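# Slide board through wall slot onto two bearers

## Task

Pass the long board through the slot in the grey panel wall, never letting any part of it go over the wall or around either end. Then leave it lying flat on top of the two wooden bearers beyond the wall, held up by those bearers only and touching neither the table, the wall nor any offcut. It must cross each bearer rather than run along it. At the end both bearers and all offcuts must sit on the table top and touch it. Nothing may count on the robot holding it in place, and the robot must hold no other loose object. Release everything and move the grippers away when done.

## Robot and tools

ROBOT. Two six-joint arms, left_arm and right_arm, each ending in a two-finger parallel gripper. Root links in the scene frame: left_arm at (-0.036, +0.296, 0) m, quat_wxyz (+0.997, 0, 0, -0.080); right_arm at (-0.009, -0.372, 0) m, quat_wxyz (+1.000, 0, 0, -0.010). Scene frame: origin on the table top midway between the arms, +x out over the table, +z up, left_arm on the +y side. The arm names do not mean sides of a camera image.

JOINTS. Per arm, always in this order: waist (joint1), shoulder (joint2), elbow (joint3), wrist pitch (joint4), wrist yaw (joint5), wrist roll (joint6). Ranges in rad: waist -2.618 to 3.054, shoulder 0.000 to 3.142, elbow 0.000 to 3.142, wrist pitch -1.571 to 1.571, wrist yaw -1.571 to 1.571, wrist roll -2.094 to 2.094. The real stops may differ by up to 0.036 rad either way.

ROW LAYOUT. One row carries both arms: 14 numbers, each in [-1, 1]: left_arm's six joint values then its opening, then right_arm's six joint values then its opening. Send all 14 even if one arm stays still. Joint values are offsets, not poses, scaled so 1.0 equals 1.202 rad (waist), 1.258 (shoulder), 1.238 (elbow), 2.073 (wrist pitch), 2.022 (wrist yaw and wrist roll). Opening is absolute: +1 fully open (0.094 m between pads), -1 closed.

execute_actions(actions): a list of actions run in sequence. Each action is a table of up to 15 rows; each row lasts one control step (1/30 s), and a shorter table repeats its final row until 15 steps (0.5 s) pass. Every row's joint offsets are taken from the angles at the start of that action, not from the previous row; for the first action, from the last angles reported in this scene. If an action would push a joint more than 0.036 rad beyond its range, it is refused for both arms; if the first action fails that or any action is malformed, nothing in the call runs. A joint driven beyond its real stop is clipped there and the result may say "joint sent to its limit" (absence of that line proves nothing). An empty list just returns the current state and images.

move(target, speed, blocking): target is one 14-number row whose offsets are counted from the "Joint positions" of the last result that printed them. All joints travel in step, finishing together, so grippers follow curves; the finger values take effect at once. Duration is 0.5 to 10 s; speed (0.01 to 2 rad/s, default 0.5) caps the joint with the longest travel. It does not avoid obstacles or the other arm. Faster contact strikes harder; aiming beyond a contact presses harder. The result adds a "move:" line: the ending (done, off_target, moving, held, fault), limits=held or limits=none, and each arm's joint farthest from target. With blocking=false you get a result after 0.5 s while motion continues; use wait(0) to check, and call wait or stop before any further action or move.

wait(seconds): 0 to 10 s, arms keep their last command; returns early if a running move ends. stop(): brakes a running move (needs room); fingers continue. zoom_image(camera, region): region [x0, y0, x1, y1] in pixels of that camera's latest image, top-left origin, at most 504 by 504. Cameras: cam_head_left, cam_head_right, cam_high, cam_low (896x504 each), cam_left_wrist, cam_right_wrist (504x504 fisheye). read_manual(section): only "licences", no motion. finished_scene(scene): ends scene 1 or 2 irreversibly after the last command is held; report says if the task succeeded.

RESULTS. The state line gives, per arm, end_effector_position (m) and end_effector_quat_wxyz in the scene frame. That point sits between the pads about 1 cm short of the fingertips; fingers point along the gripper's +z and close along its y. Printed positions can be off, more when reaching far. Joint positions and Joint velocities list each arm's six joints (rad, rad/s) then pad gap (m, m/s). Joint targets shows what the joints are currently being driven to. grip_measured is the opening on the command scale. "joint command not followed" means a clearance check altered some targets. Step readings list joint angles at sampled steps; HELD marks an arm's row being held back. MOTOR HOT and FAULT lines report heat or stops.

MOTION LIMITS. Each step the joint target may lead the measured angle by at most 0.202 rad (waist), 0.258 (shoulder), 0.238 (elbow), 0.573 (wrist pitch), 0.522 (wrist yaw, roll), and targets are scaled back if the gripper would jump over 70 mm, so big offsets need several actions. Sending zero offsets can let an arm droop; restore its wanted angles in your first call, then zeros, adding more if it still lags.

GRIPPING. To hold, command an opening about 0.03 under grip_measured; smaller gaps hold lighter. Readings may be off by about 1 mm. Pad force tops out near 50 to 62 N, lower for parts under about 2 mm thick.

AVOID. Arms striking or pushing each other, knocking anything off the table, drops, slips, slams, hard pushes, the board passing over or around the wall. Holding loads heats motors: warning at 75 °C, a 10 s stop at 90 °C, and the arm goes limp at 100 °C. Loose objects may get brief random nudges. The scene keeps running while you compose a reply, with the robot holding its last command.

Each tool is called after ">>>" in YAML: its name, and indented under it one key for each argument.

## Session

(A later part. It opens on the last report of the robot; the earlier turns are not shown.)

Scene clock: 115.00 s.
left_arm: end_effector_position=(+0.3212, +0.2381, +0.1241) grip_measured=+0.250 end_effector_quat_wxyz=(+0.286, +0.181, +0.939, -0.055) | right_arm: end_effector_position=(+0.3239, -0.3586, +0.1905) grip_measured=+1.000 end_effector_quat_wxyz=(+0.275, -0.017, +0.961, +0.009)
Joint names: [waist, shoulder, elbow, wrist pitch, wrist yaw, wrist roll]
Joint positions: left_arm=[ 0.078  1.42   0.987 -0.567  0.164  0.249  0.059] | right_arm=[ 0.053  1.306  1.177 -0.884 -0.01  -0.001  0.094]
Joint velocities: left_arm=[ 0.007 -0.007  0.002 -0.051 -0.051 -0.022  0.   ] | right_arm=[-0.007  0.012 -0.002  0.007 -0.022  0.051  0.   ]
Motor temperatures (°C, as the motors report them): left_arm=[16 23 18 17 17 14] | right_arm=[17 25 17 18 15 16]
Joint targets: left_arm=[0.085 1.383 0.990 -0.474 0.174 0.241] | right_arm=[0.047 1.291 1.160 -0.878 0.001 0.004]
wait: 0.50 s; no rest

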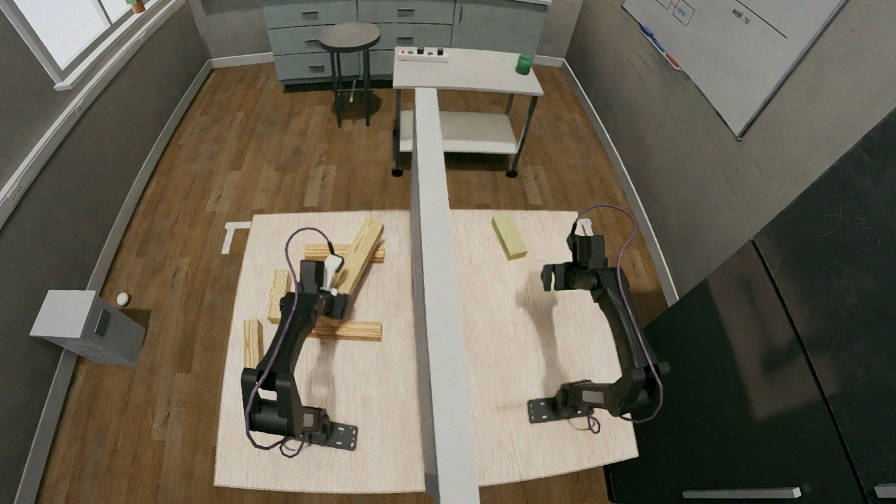

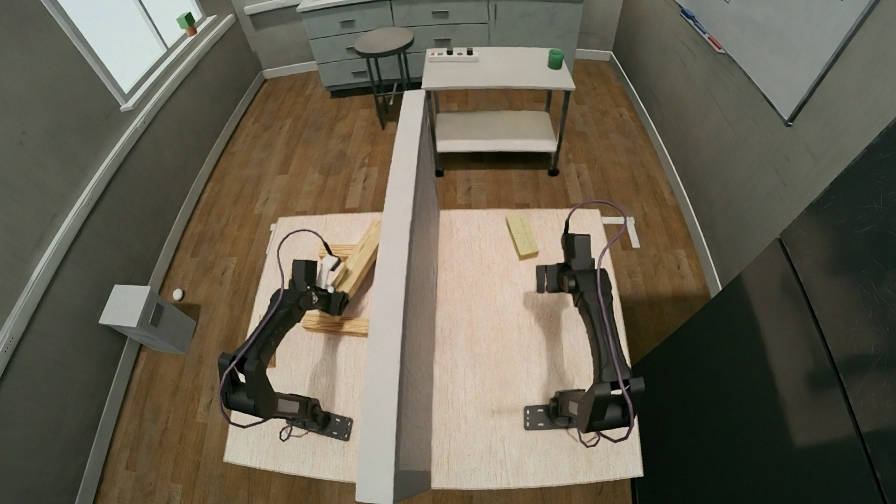

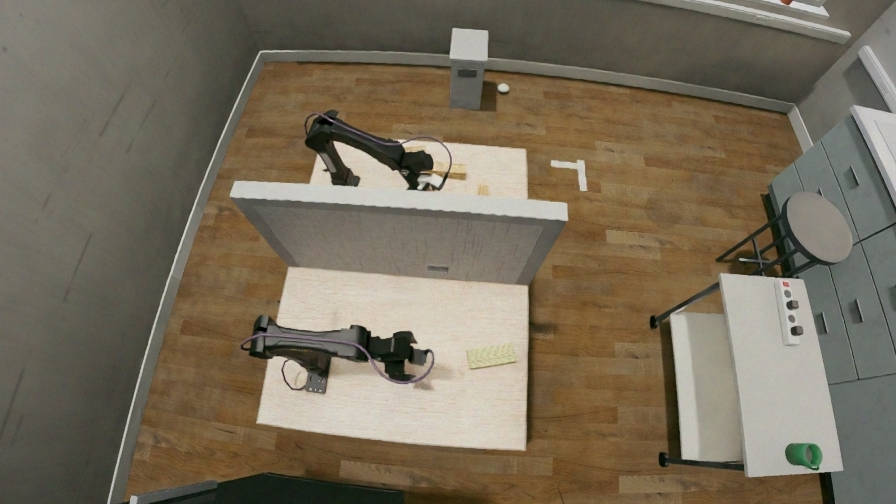

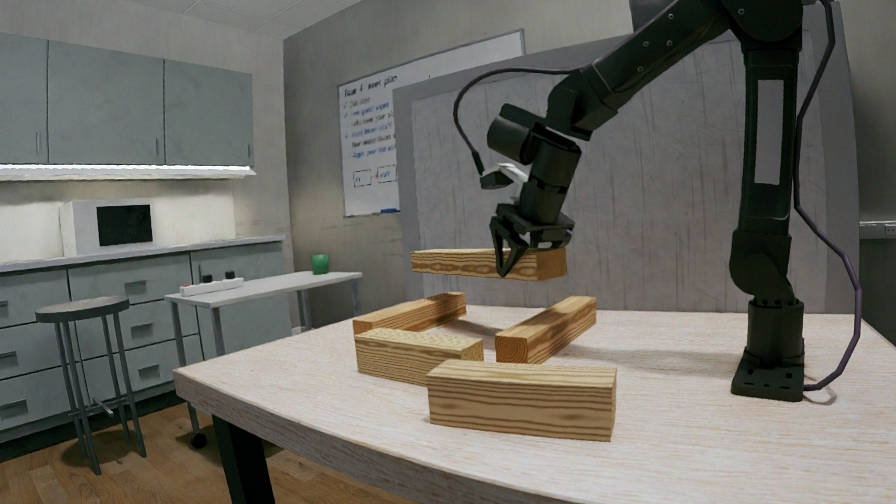

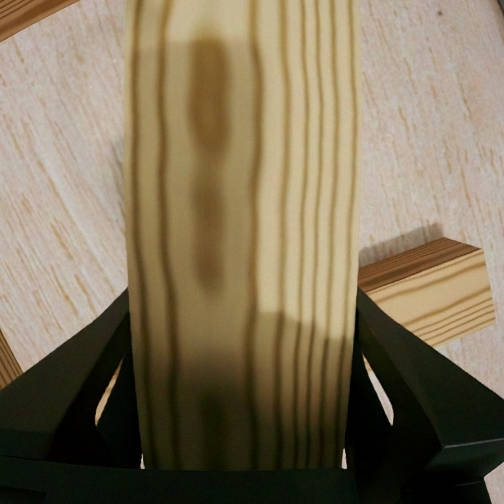

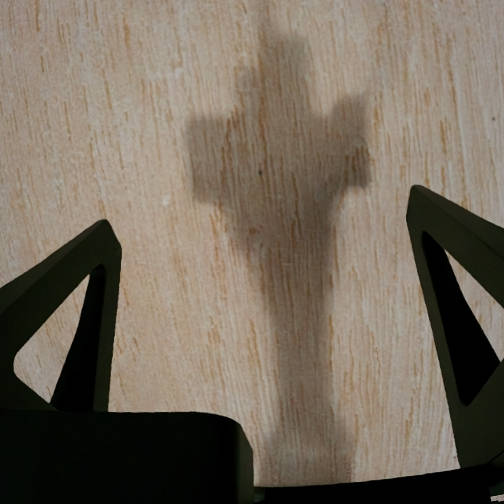

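>>> execute_actions:
  actions:
    - [[0.0058,-0.0294,0.0024,0.0457,0.0008,-0.0096,0.05,-0.0050,-0.0119,-0.0137,0.0029,0.0054,0.0025,1],[0.0045,-0.0290,0.0024,0.0478,-0.0104,-0.0250,0.05,-0.0050,-0.0119,-0.0137,0.0029,0.0054,0.0025,1],[0.0020,-0.0285,0.0020,0.0510,-0.0275,-0.0482,0.05,-0.0050,-0.0119,-0.0137,0.0029,0.0054,0.0025,1],[-0.0075,-0.0280,-0.0012,0.0550,-0.0488,-0.0774,0.05,-0.0050,-0.0119,-0.0137,0.0029,0.0054,0.0025,1],[-0.0250,-0.0275,-0.0069,0.0596,-0.0730,-0.1104,0.05,-0.0050,-0.0119,-0.0137,0.0029,0.0054,0.0025,1],[-0.0485,-0.0270,-0.0147,0.0645,-0.0987,-0.1455,0.05,-0.0050,-0.0119,-0.0137,0.0029,0.0054,0.0025,1],[-0.0765,-0.0265,-0.0240,0.0693,-0.1243,-0.1805,0.05,-0.0050,-0.0119,-0.0137,0.0029,0.0054,0.0025,1],[-0.1070,-0.0260,-0.0341,0.0739,-0.1485,-0.2135,0.05,-0.0050,-0.0119,-0.0137,0.0029,0.0054,0.0025,1],[-0.1385,-0.0255,-0.0445,0.0779,-0.1698,-0.2427,0.05,-0.0050,-0.0119,-0.0137,0.0029,0.0054,0.0025,1],[-0.1690,-0.0250,-0.0546,0.0811,-0.1869,-0.2659,0.05,-0.0050,-0.0119,-0.0137,0.0029,0.0054,0.0025,1],[-0.1970,-0.0246,-0.0639,0.0832,-0.1981,-0.2813,0.05,-0.0050,-0.0119,-0.0137,0.0029,0.0054,0.0025,1],[-0.2205,-0.0242,-0.0717,0.0840,-0.2022,-0.2869,0.05,-0.0050,-0.0119,-0.0137,0.0029,0.0054,0.0025,1],[-0.2380,-0.0240,-0.0774,0.0840,-0.2022,-0.2869,0.05,-0.0050,-0.0119,-0.0137,0.0029,0.0054,0.0025,1],[-0.2475,-0.0238,-0.0806,0.0840,-0.2022,-0.2869,0.05,-0.0050,-0.0119,-0.0137,0.0029,0.0054,0.0025,1],[-0.2488,-0.0238,-0.0810,0.0840,-0.2022,-0.2869,0.05,-0.0050,-0.0119,-0.0137,0.0029,0.0054,0.0025,1]]

>>> wait:
  seconds: 0.6

Scene clock: 116.77 s.
left_arm: end_effector_position=(+0.3008, +0.1981, +0.0963) grip_measured=+0.250 end_effector_quat_wxyz=(+0.280, +0.039, +0.959, -0.005) | right_arm: end_effector_position=(+0.3239, -0.3586, +0.1905) grip_measured=+1.000 end_effector_quat_wxyz=(+0.275, -0.017, +0.961, +0.009)
Joint names: [waist, shoulder, elbow, wrist pitch, wrist yaw, wrist roll]
Joint positions: left_arm=[-0.208  1.42   0.886 -0.491 -0.164 -0.241  0.059] | right_arm=[ 0.053  1.306  1.177 -0.884 -0.009 -0.001  0.094]
Joint velocities: left_arm=[-0.554  0.022 -0.208 -0.095 -0.066 -0.491 -0.   ] | right_arm=[ 0.002  0.012 -0.012 -0.037 -0.007 -0.022  0.   ]
Motor temperatures (°C, as the motors report them): left_arm=[16 22 18 18 17 14] | right_arm=[17 24 17 18 15 16]
Joint targets: left_arm=[-0.221 1.390 0.887 -0.393 -0.245 -0.331] | right_arm=[0.047 1.291 1.160 -0.878 0.001 0.004]
Step readings (joint positions):
0: left_arm=[0.078 1.420 0.987 -0.567 0.163 0.246] | right_arm=[0.053 1.306 1.177 -0.884 -0.010 -0.001]
1: left_arm=[0.078 1.420 0.987 -0.566 0.163 0.245] | right_arm=[0.053 1.306 1.177 -0.884 -0.010 -0.001]
2: left_arm=[0.078 1.420 0.987 -0.566 0.160 0.239] | right_arm=[0.053 1.306 1.177 -0.884 -0.010 -0.001]
4: left_arm=[0.077 1.420 0.987 -0.563 0.139 0.204] | right_arm=[0.053 1.306 1.177 -0.884 -0.009 -0.001]
8: left_arm=[0.023 1.420 0.965 -0.527 0.006 0.034] | right_arm=[0.053 1.306 1.177 -0.884 -0.009 -0.001]
15: Joint positions above

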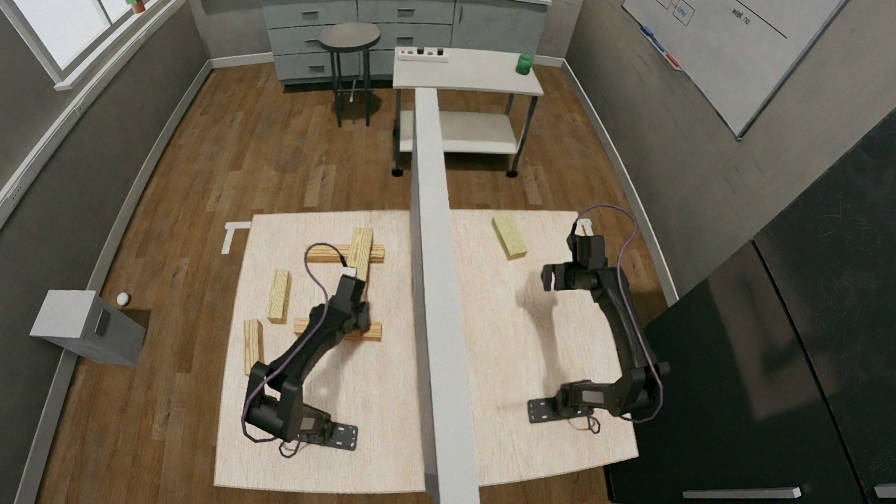

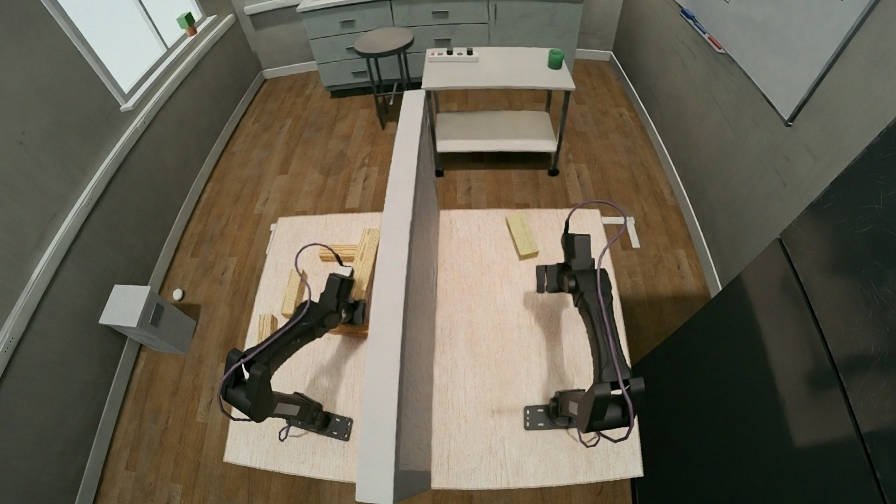

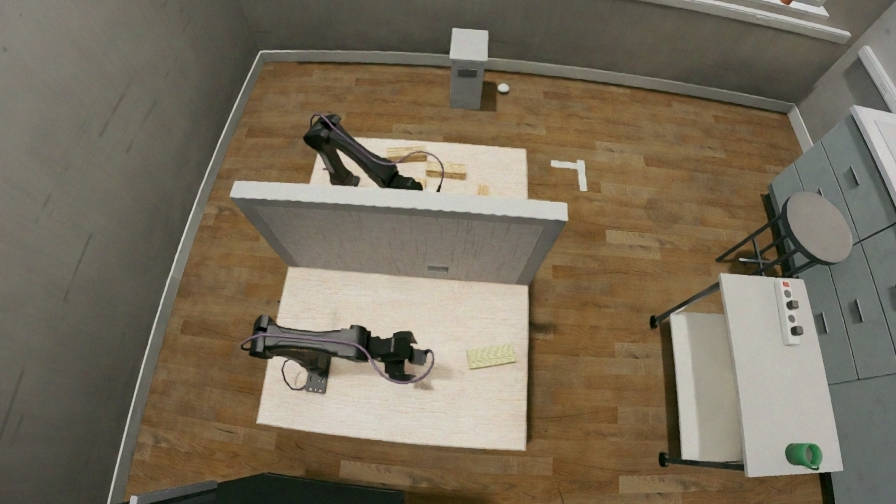

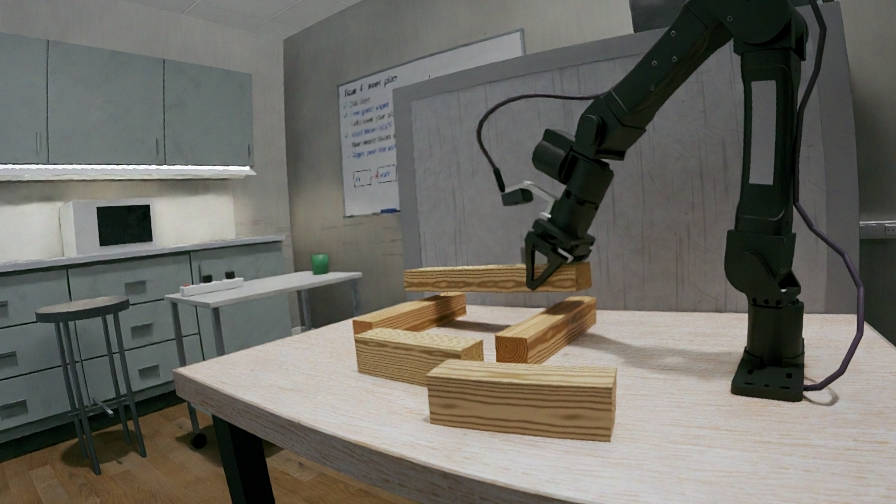

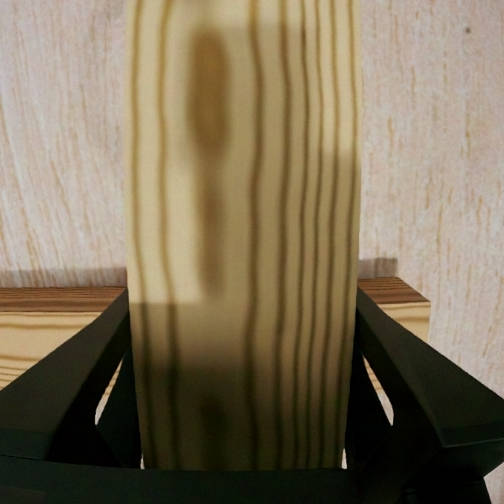

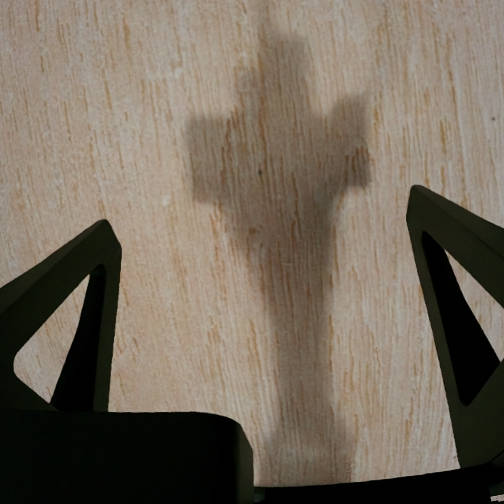

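Scene clock: 117.37 s.
left_arm: end_effector_position=(+0.3001, +0.1989, +0.0949) grip_measured=+0.250 end_effector_quat_wxyz=(+0.286, +0.004, +0.958, +0.000) | right_arm: end_effector_position=(+0.3239, -0.3586, +0.1905) grip_measured=+1.000 end_effector_quat_wxyz=(+0.275, -0.017, +0.961, +0.009)
Joint names: [waist, shoulder, elbow, wrist pitch, wrist yaw, wrist roll]
Joint positions: left_arm=[-0.228  1.42   0.876 -0.482 -0.207 -0.323  0.059] | right_arm=[ 0.053  1.306  1.177 -0.884 -0.009 -0.001  0.094]
Joint velocities: left_arm=[-0.002  0.002 -0.002  0.007 -0.081 -0.022 -0.001] | right_arm=[-0.007 -0.012 -0.022 -0.037 -0.022 -0.037  0.   ]
Motor temperatures (°C, as the motors report them): left_arm=[16 22 18 18 17 14] | right_arm=[17 24 17 18 15 16]
Joint targets: left_arm=[-0.221 1.390 0.886 -0.393 -0.245 -0.331] | right_arm=[0.047 1.291 1.160 -0.878 0.001 0.004]
wait: 0.60 s; no rest

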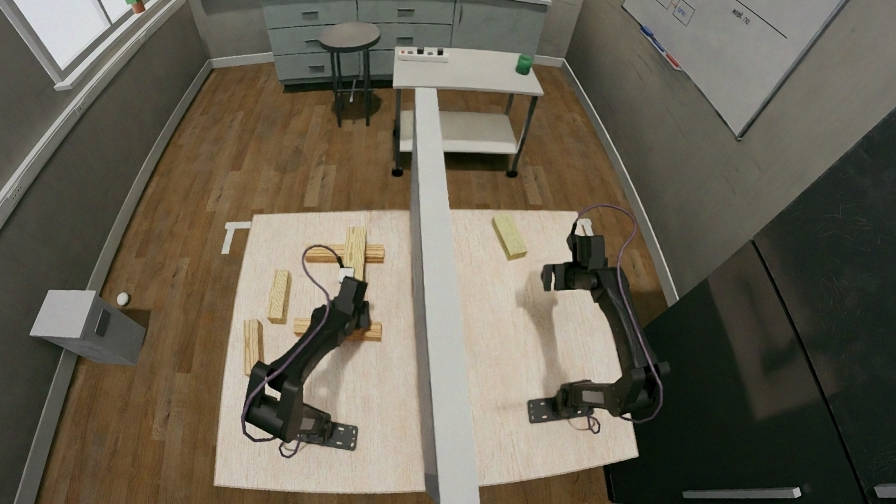

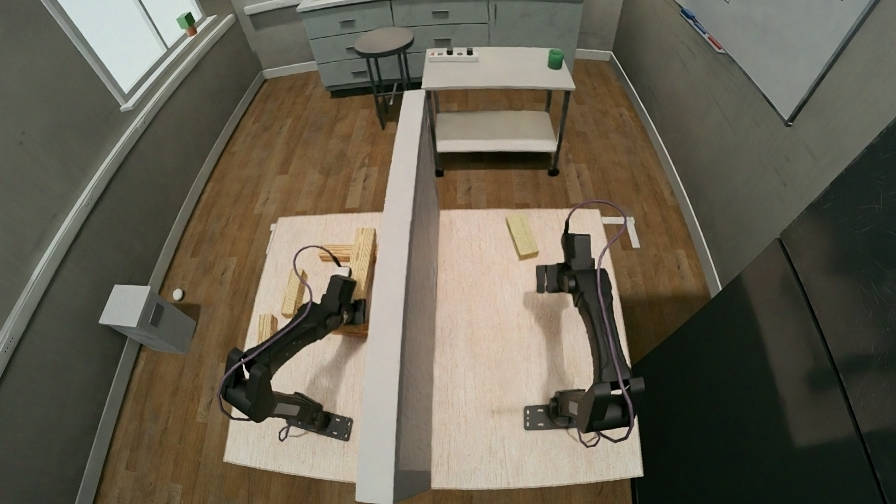

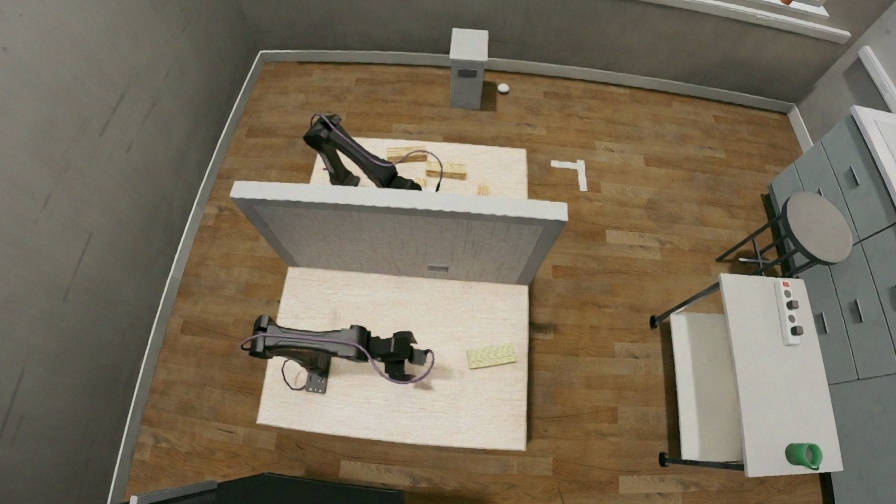

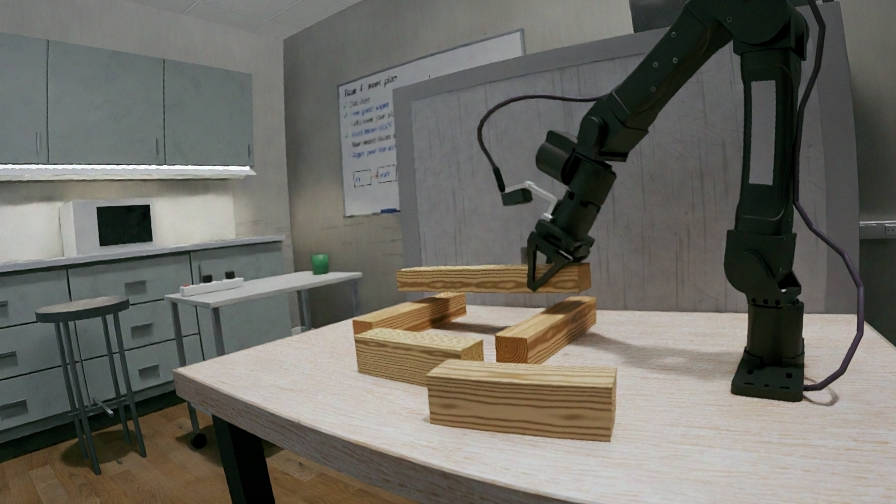

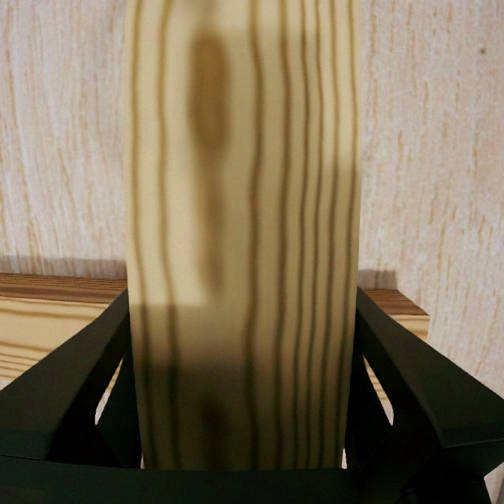

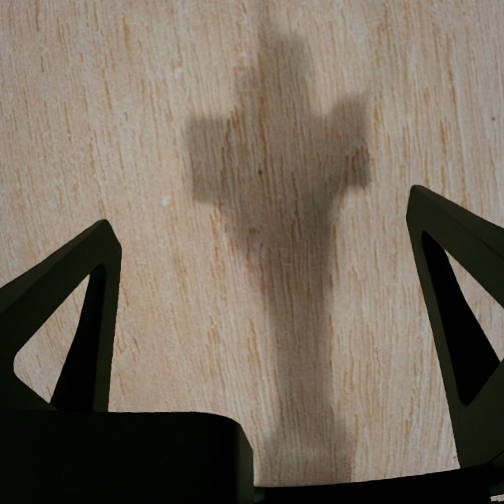

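>>> zoom_image:
  camera: "cam_low"
  region: [340, 200, 640, 400]

>>> zoom_image:
  camera: "cam_head_left"
  region: [250, 200, 430, 370]

Region (340, 200, 640, 400) of cam_low's 896x504 image, scaled by 1.680, with more detail than that image has.

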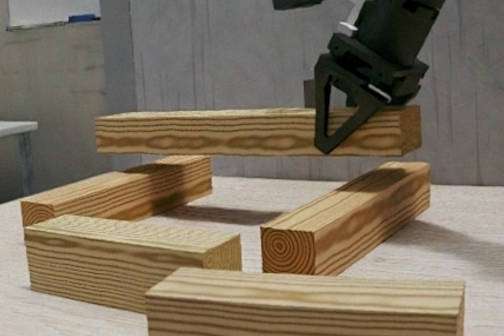

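Region (250, 200, 430, 370) of cam_head_left's 896x504 image, scaled by 2.800, with more detail than that image has.

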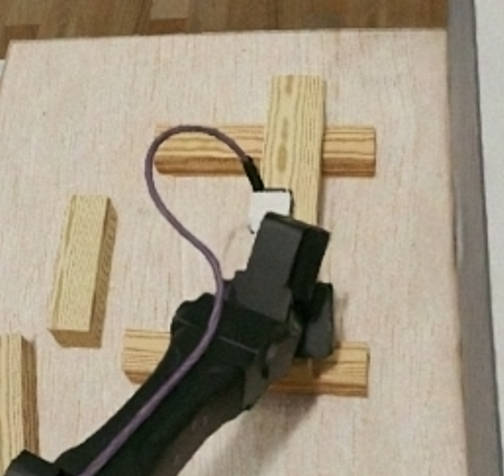

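>>> execute_actions:
  actions:
    - [[0.0058,-0.0190,0.0081,0.0438,-0.0188,-0.0040,0.05,-0.0050,-0.0119,-0.0137,0.0029,0.0049,0.0025,1],[0.0058,-0.0130,0.0081,0.0463,-0.0188,-0.0040,0.05,-0.0050,-0.0119,-0.0137,0.0029,0.0049,0.0025,1],[0.0058,-0.0075,0.0078,0.0500,-0.0188,-0.0040,0.05,-0.0050,-0.0119,-0.0137,0.0029,0.0049,0.0025,1],[0.0058,-0.0056,0.0057,0.0547,-0.0188,-0.0040,0.05,-0.0050,-0.0119,-0.0137,0.0029,0.0049,0.0025,1],[0.0058,-0.0044,0.0019,0.0600,-0.0188,-0.0040,0.05,-0.0050,-0.0119,-0.0137,0.0029,0.0049,0.0025,1],[0.0058,-0.0027,-0.0032,0.0657,-0.0188,-0.0040,0.05,-0.0050,-0.0119,-0.0137,0.0029,0.0049,0.0025,1],[0.0058,-0.0007,-0.0093,0.0713,-0.0188,-0.0040,0.05,-0.0050,-0.0119,-0.0137,0.0029,0.0049,0.0025,1],[0.0058,0.0015,-0.0159,0.0766,-0.0188,-0.0040,0.05,-0.0050,-0.0119,-0.0137,0.0029,0.0049,0.0025,1],[0.0058,0.0037,-0.0228,0.0813,-0.0188,-0.0040,0.05,-0.0050,-0.0119,-0.0137,0.0029,0.0049,0.0025,1],[0.0058,0.0059,-0.0294,0.0850,-0.0188,-0.0040,0.05,-0.0050,-0.0119,-0.0137,0.0029,0.0049,0.0025,1],[0.0058,0.0079,-0.0355,0.0875,-0.0188,-0.0040,0.05,-0.0050,-0.0119,-0.0137,0.0029,0.0049,0.0025,1],[0.0058,0.0096,-0.0406,0.0884,-0.0188,-0.0040,0.05,-0.0050,-0.0119,-0.0137,0.0029,0.0049,0.0025,1],[0.0058,0.0108,-0.0444,0.0884,-0.0188,-0.0040,0.05,-0.0050,-0.0119,-0.0137,0.0029,0.0049,0.0025,1],[0.0058,0.0115,-0.0465,0.0884,-0.0188,-0.0040,0.05,-0.0050,-0.0119,-0.0137,0.0029,0.0049,0.0025,1],[0.0058,0.0116,-0.0468,0.0884,-0.0188,-0.0040,0.05,-0.0050,-0.0119,-0.0137,0.0029,0.0049,0.0025,1]]

>>> wait:
  seconds: 0.5

>>> zoom_image:
  camera: "cam_low"
  region: [340, 200, 640, 400]

Scene clock: 119.27 s.
left_arm: end_effector_position=(+0.3020, +0.1986, +0.0815) grip_measured=+0.250 end_effector_quat_wxyz=(+0.294, +0.002, +0.956, -0.002) | right_arm: end_effector_position=(+0.3239, -0.3586, +0.1905) grip_measured=+1.000 end_effector_quat_wxyz=(+0.275, -0.017, +0.961, +0.009)
Joint names: [waist, shoulder, elbow, wrist pitch, wrist yaw, wrist roll]
Joint positions: left_arm=[-0.228  1.435  0.822 -0.394 -0.21  -0.325  0.059] | right_arm=[ 0.053  1.306  1.177 -0.884 -0.009 -0.001  0.094]
Joint velocities: left_arm=[ 0.017  0.115 -0.159 -0.007  0.037  0.066  0.   ] | right_arm=[ 0.002 -0.017 -0.012 -0.007  0.007  0.007  0.   ]
Motor temperatures (°C, as the motors report them): left_arm=[16 22 18 18 16 14] | right_arm=[17 24 17 18 15 16]
Joint targets: left_arm=[-0.221 1.435 0.818 -0.298 -0.245 -0.331] | right_arm=[0.047 1.291 1.160 -0.878 0.001 0.004]
Step readings (joint positions):
0: left_arm=[-0.228 1.420 0.876 -0.482 -0.207 -0.324] | right_arm=[0.053 1.306 1.177 -0.884 -0.009 -0.001]
1: left_arm=[-0.228 1.420 0.876 -0.481 -0.208 -0.324] | right_arm=[0.053 1.306 1.177 -0.884 -0.009 -0.001]
2: left_arm=[-0.228 1.420 0.876 -0.481 -0.208 -0.324] | right_arm=[0.053 1.306 1.177 -0.884 -0.009 -0.001]
4: left_arm=[-0.228 1.420 0.876 -0.477 -0.208 -0.325] | right_arm=[0.053 1.306 1.177 -0.884 -0.009 -0.001]
8: left_arm=[-0.228 1.420 0.870 -0.446 -0.208 -0.325] | right_arm=[0.053 1.306 1.177 -0.884 -0.009 -0.001]
15: Joint positions above

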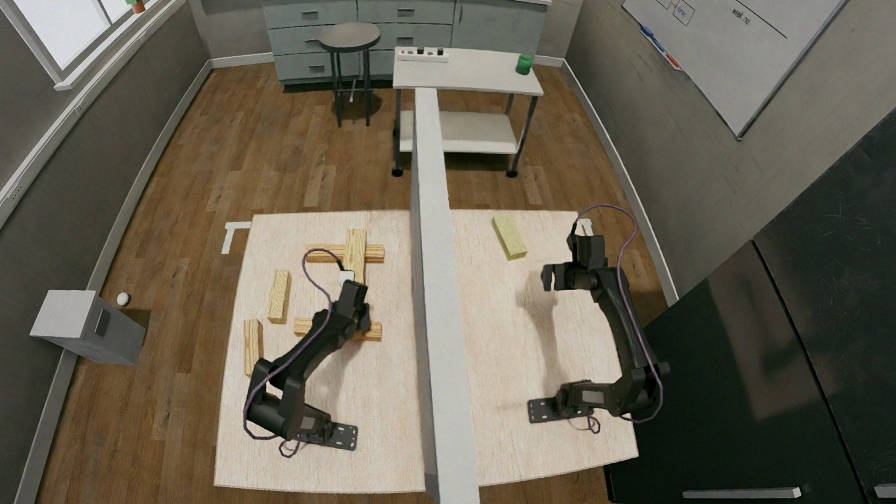

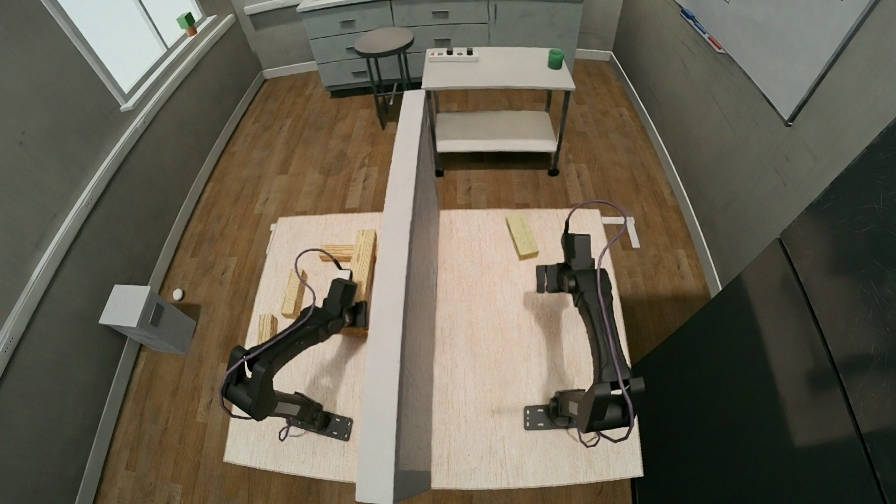

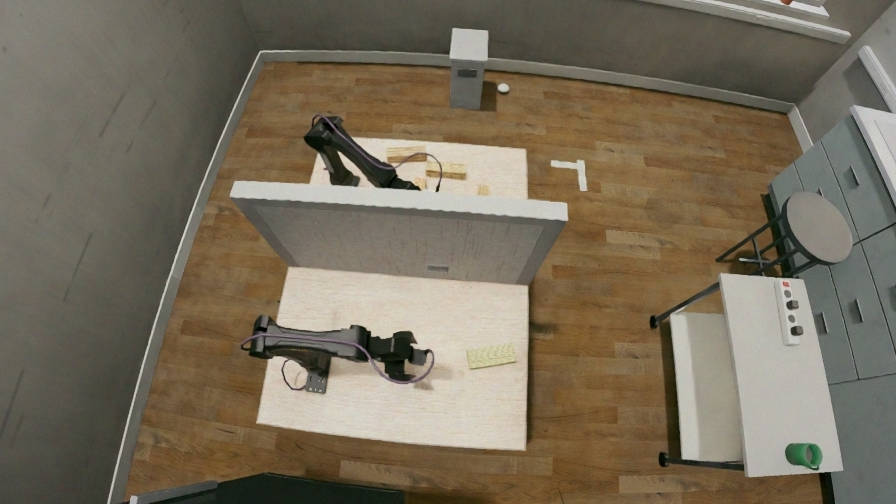

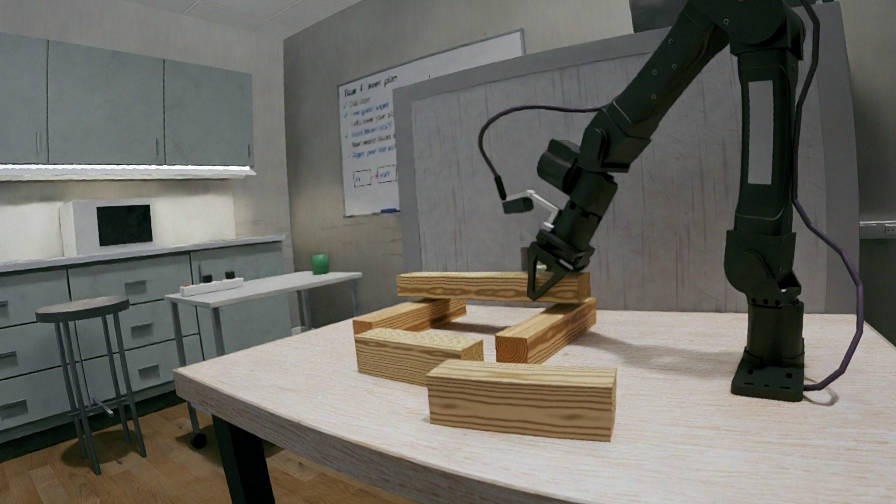

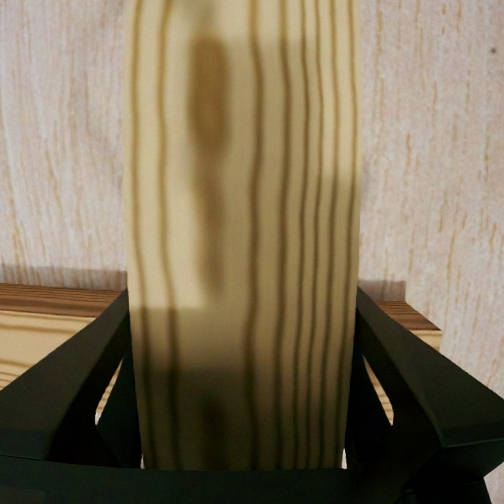

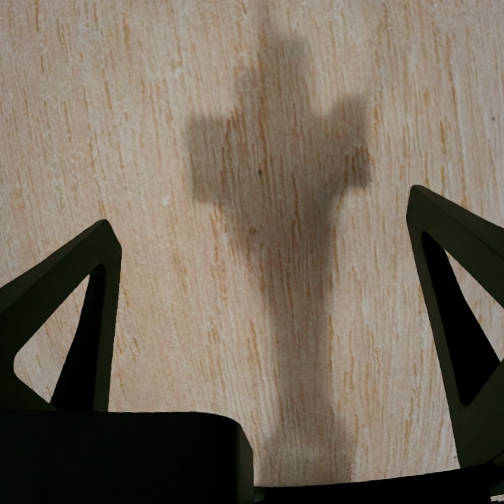

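Scene clock: 119.77 s.
left_arm: end_effector_position=(+0.2999, +0.1996, +0.0757) grip_measured=+0.250 end_effector_quat_wxyz=(+0.289, +0.002, +0.957, +0.000) | right_arm: end_effector_position=(+0.3239, -0.3586, +0.1905) grip_measured=+1.000 end_effector_quat_wxyz=(+0.275, -0.017, +0.961, +0.009)
Joint names: [waist, shoulder, elbow, wrist pitch, wrist yaw, wrist roll]
Joint positions: left_arm=[-0.228  1.443  0.81  -0.387 -0.21  -0.325  0.059] | right_arm=[ 0.053  1.306  1.177 -0.884 -0.009 -0.001  0.094]
Joint velocities: left_arm=[-0.002  0.002 -0.012 -0.007 -0.007  0.022  0.001] | right_arm=[-0.007 -0.007  0.002  0.022 -0.007  0.066  0.   ]
Motor temperatures (°C, as the motors report them): left_arm=[16 22 18 18 16 14] | right_arm=[17 24 17 18 15 16]
Joint targets: left_arm=[-0.221 1.435 0.818 -0.299 -0.245 -0.331] | right_arm=[0.047 1.291 1.160 -0.878 0.001 0.004]
wait: 0.50 s; at rest by 0.37 s

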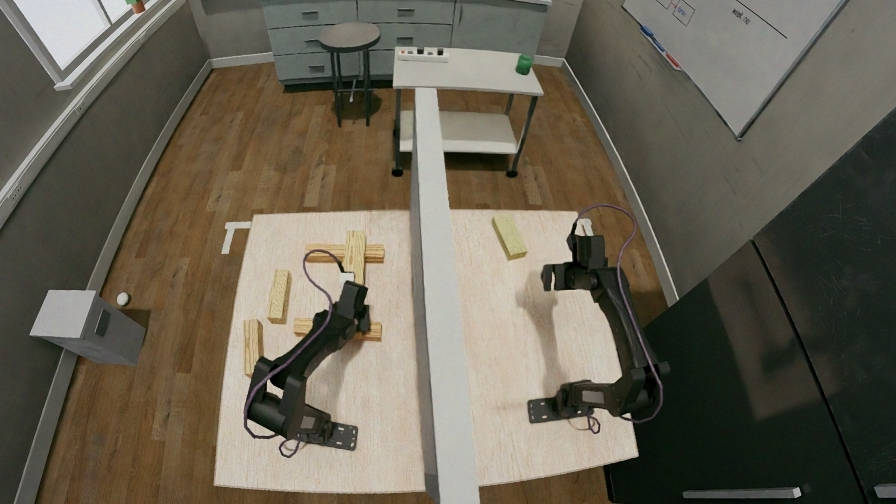

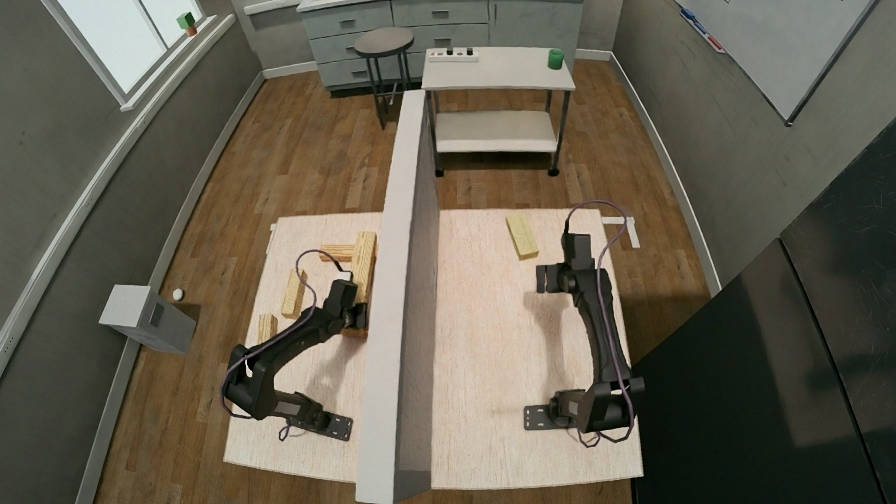

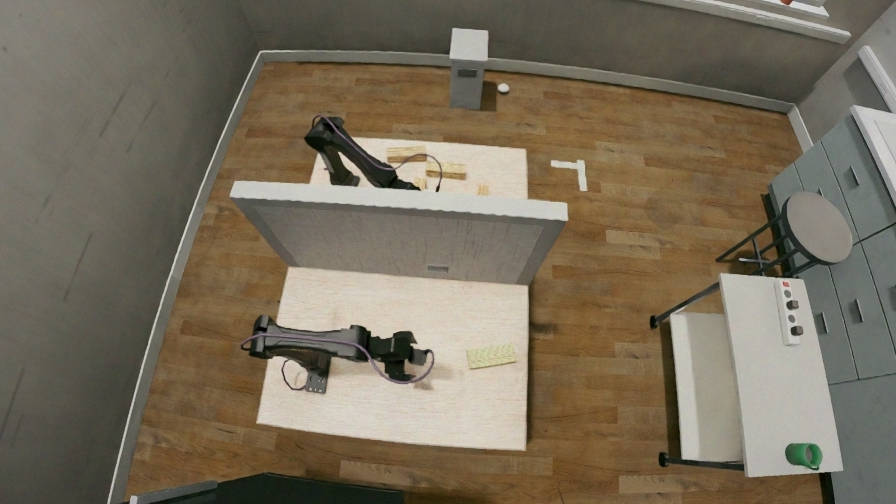

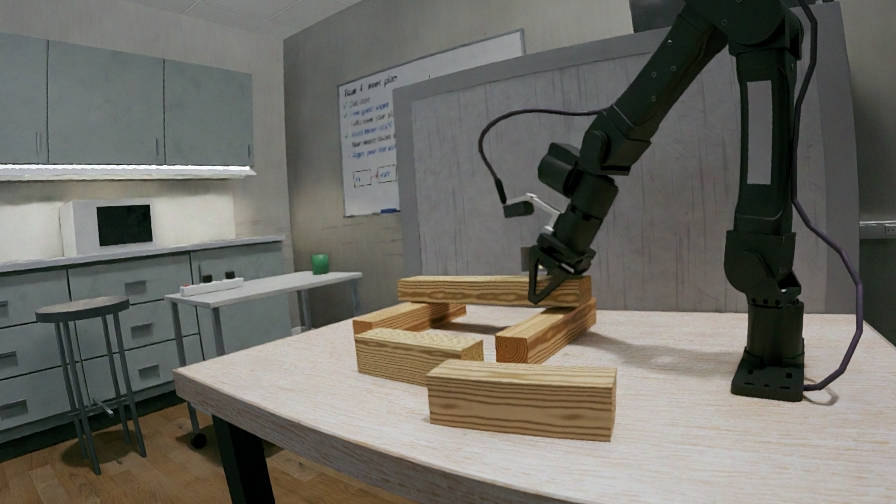

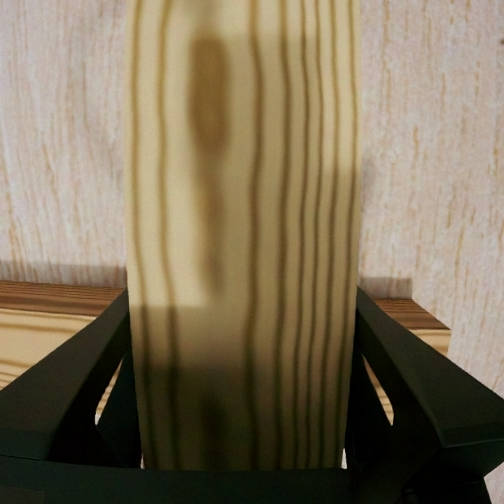

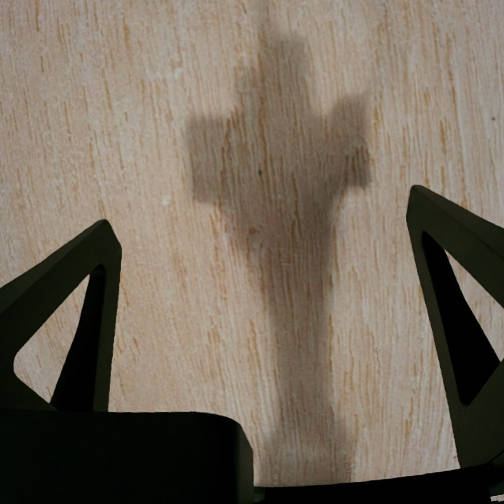

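Region (340, 200, 640, 400) of cam_low's 896x504 image, scaled by 1.680, with more detail than that image has.

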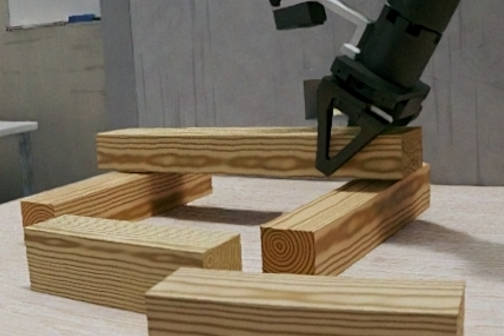

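>>> zoom_image:
  camera: "cam_low"
  region: [480, 250, 620, 350]

>>> zoom_image:
  camera: "cam_low"
  region: [350, 250, 490, 350]

Region (480, 250, 620, 350) of cam_low's 896x504 image, scaled by 3.600, with more detail than that image has; it fills the top 360 rows of this view, and the rest is white.

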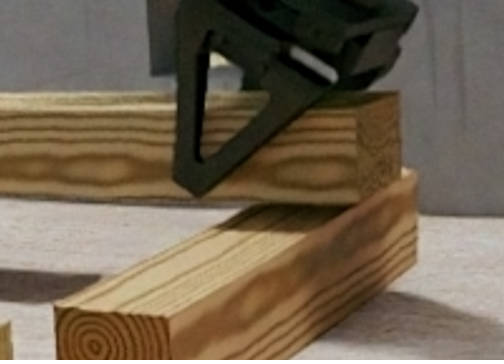

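Region (350, 250, 490, 350) of cam_low's 896x504 image, scaled by 3.600, with more detail than that image has; it fills the top 360 rows of this view, and the rest is white.

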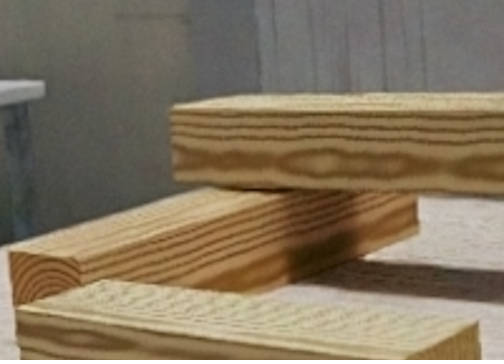

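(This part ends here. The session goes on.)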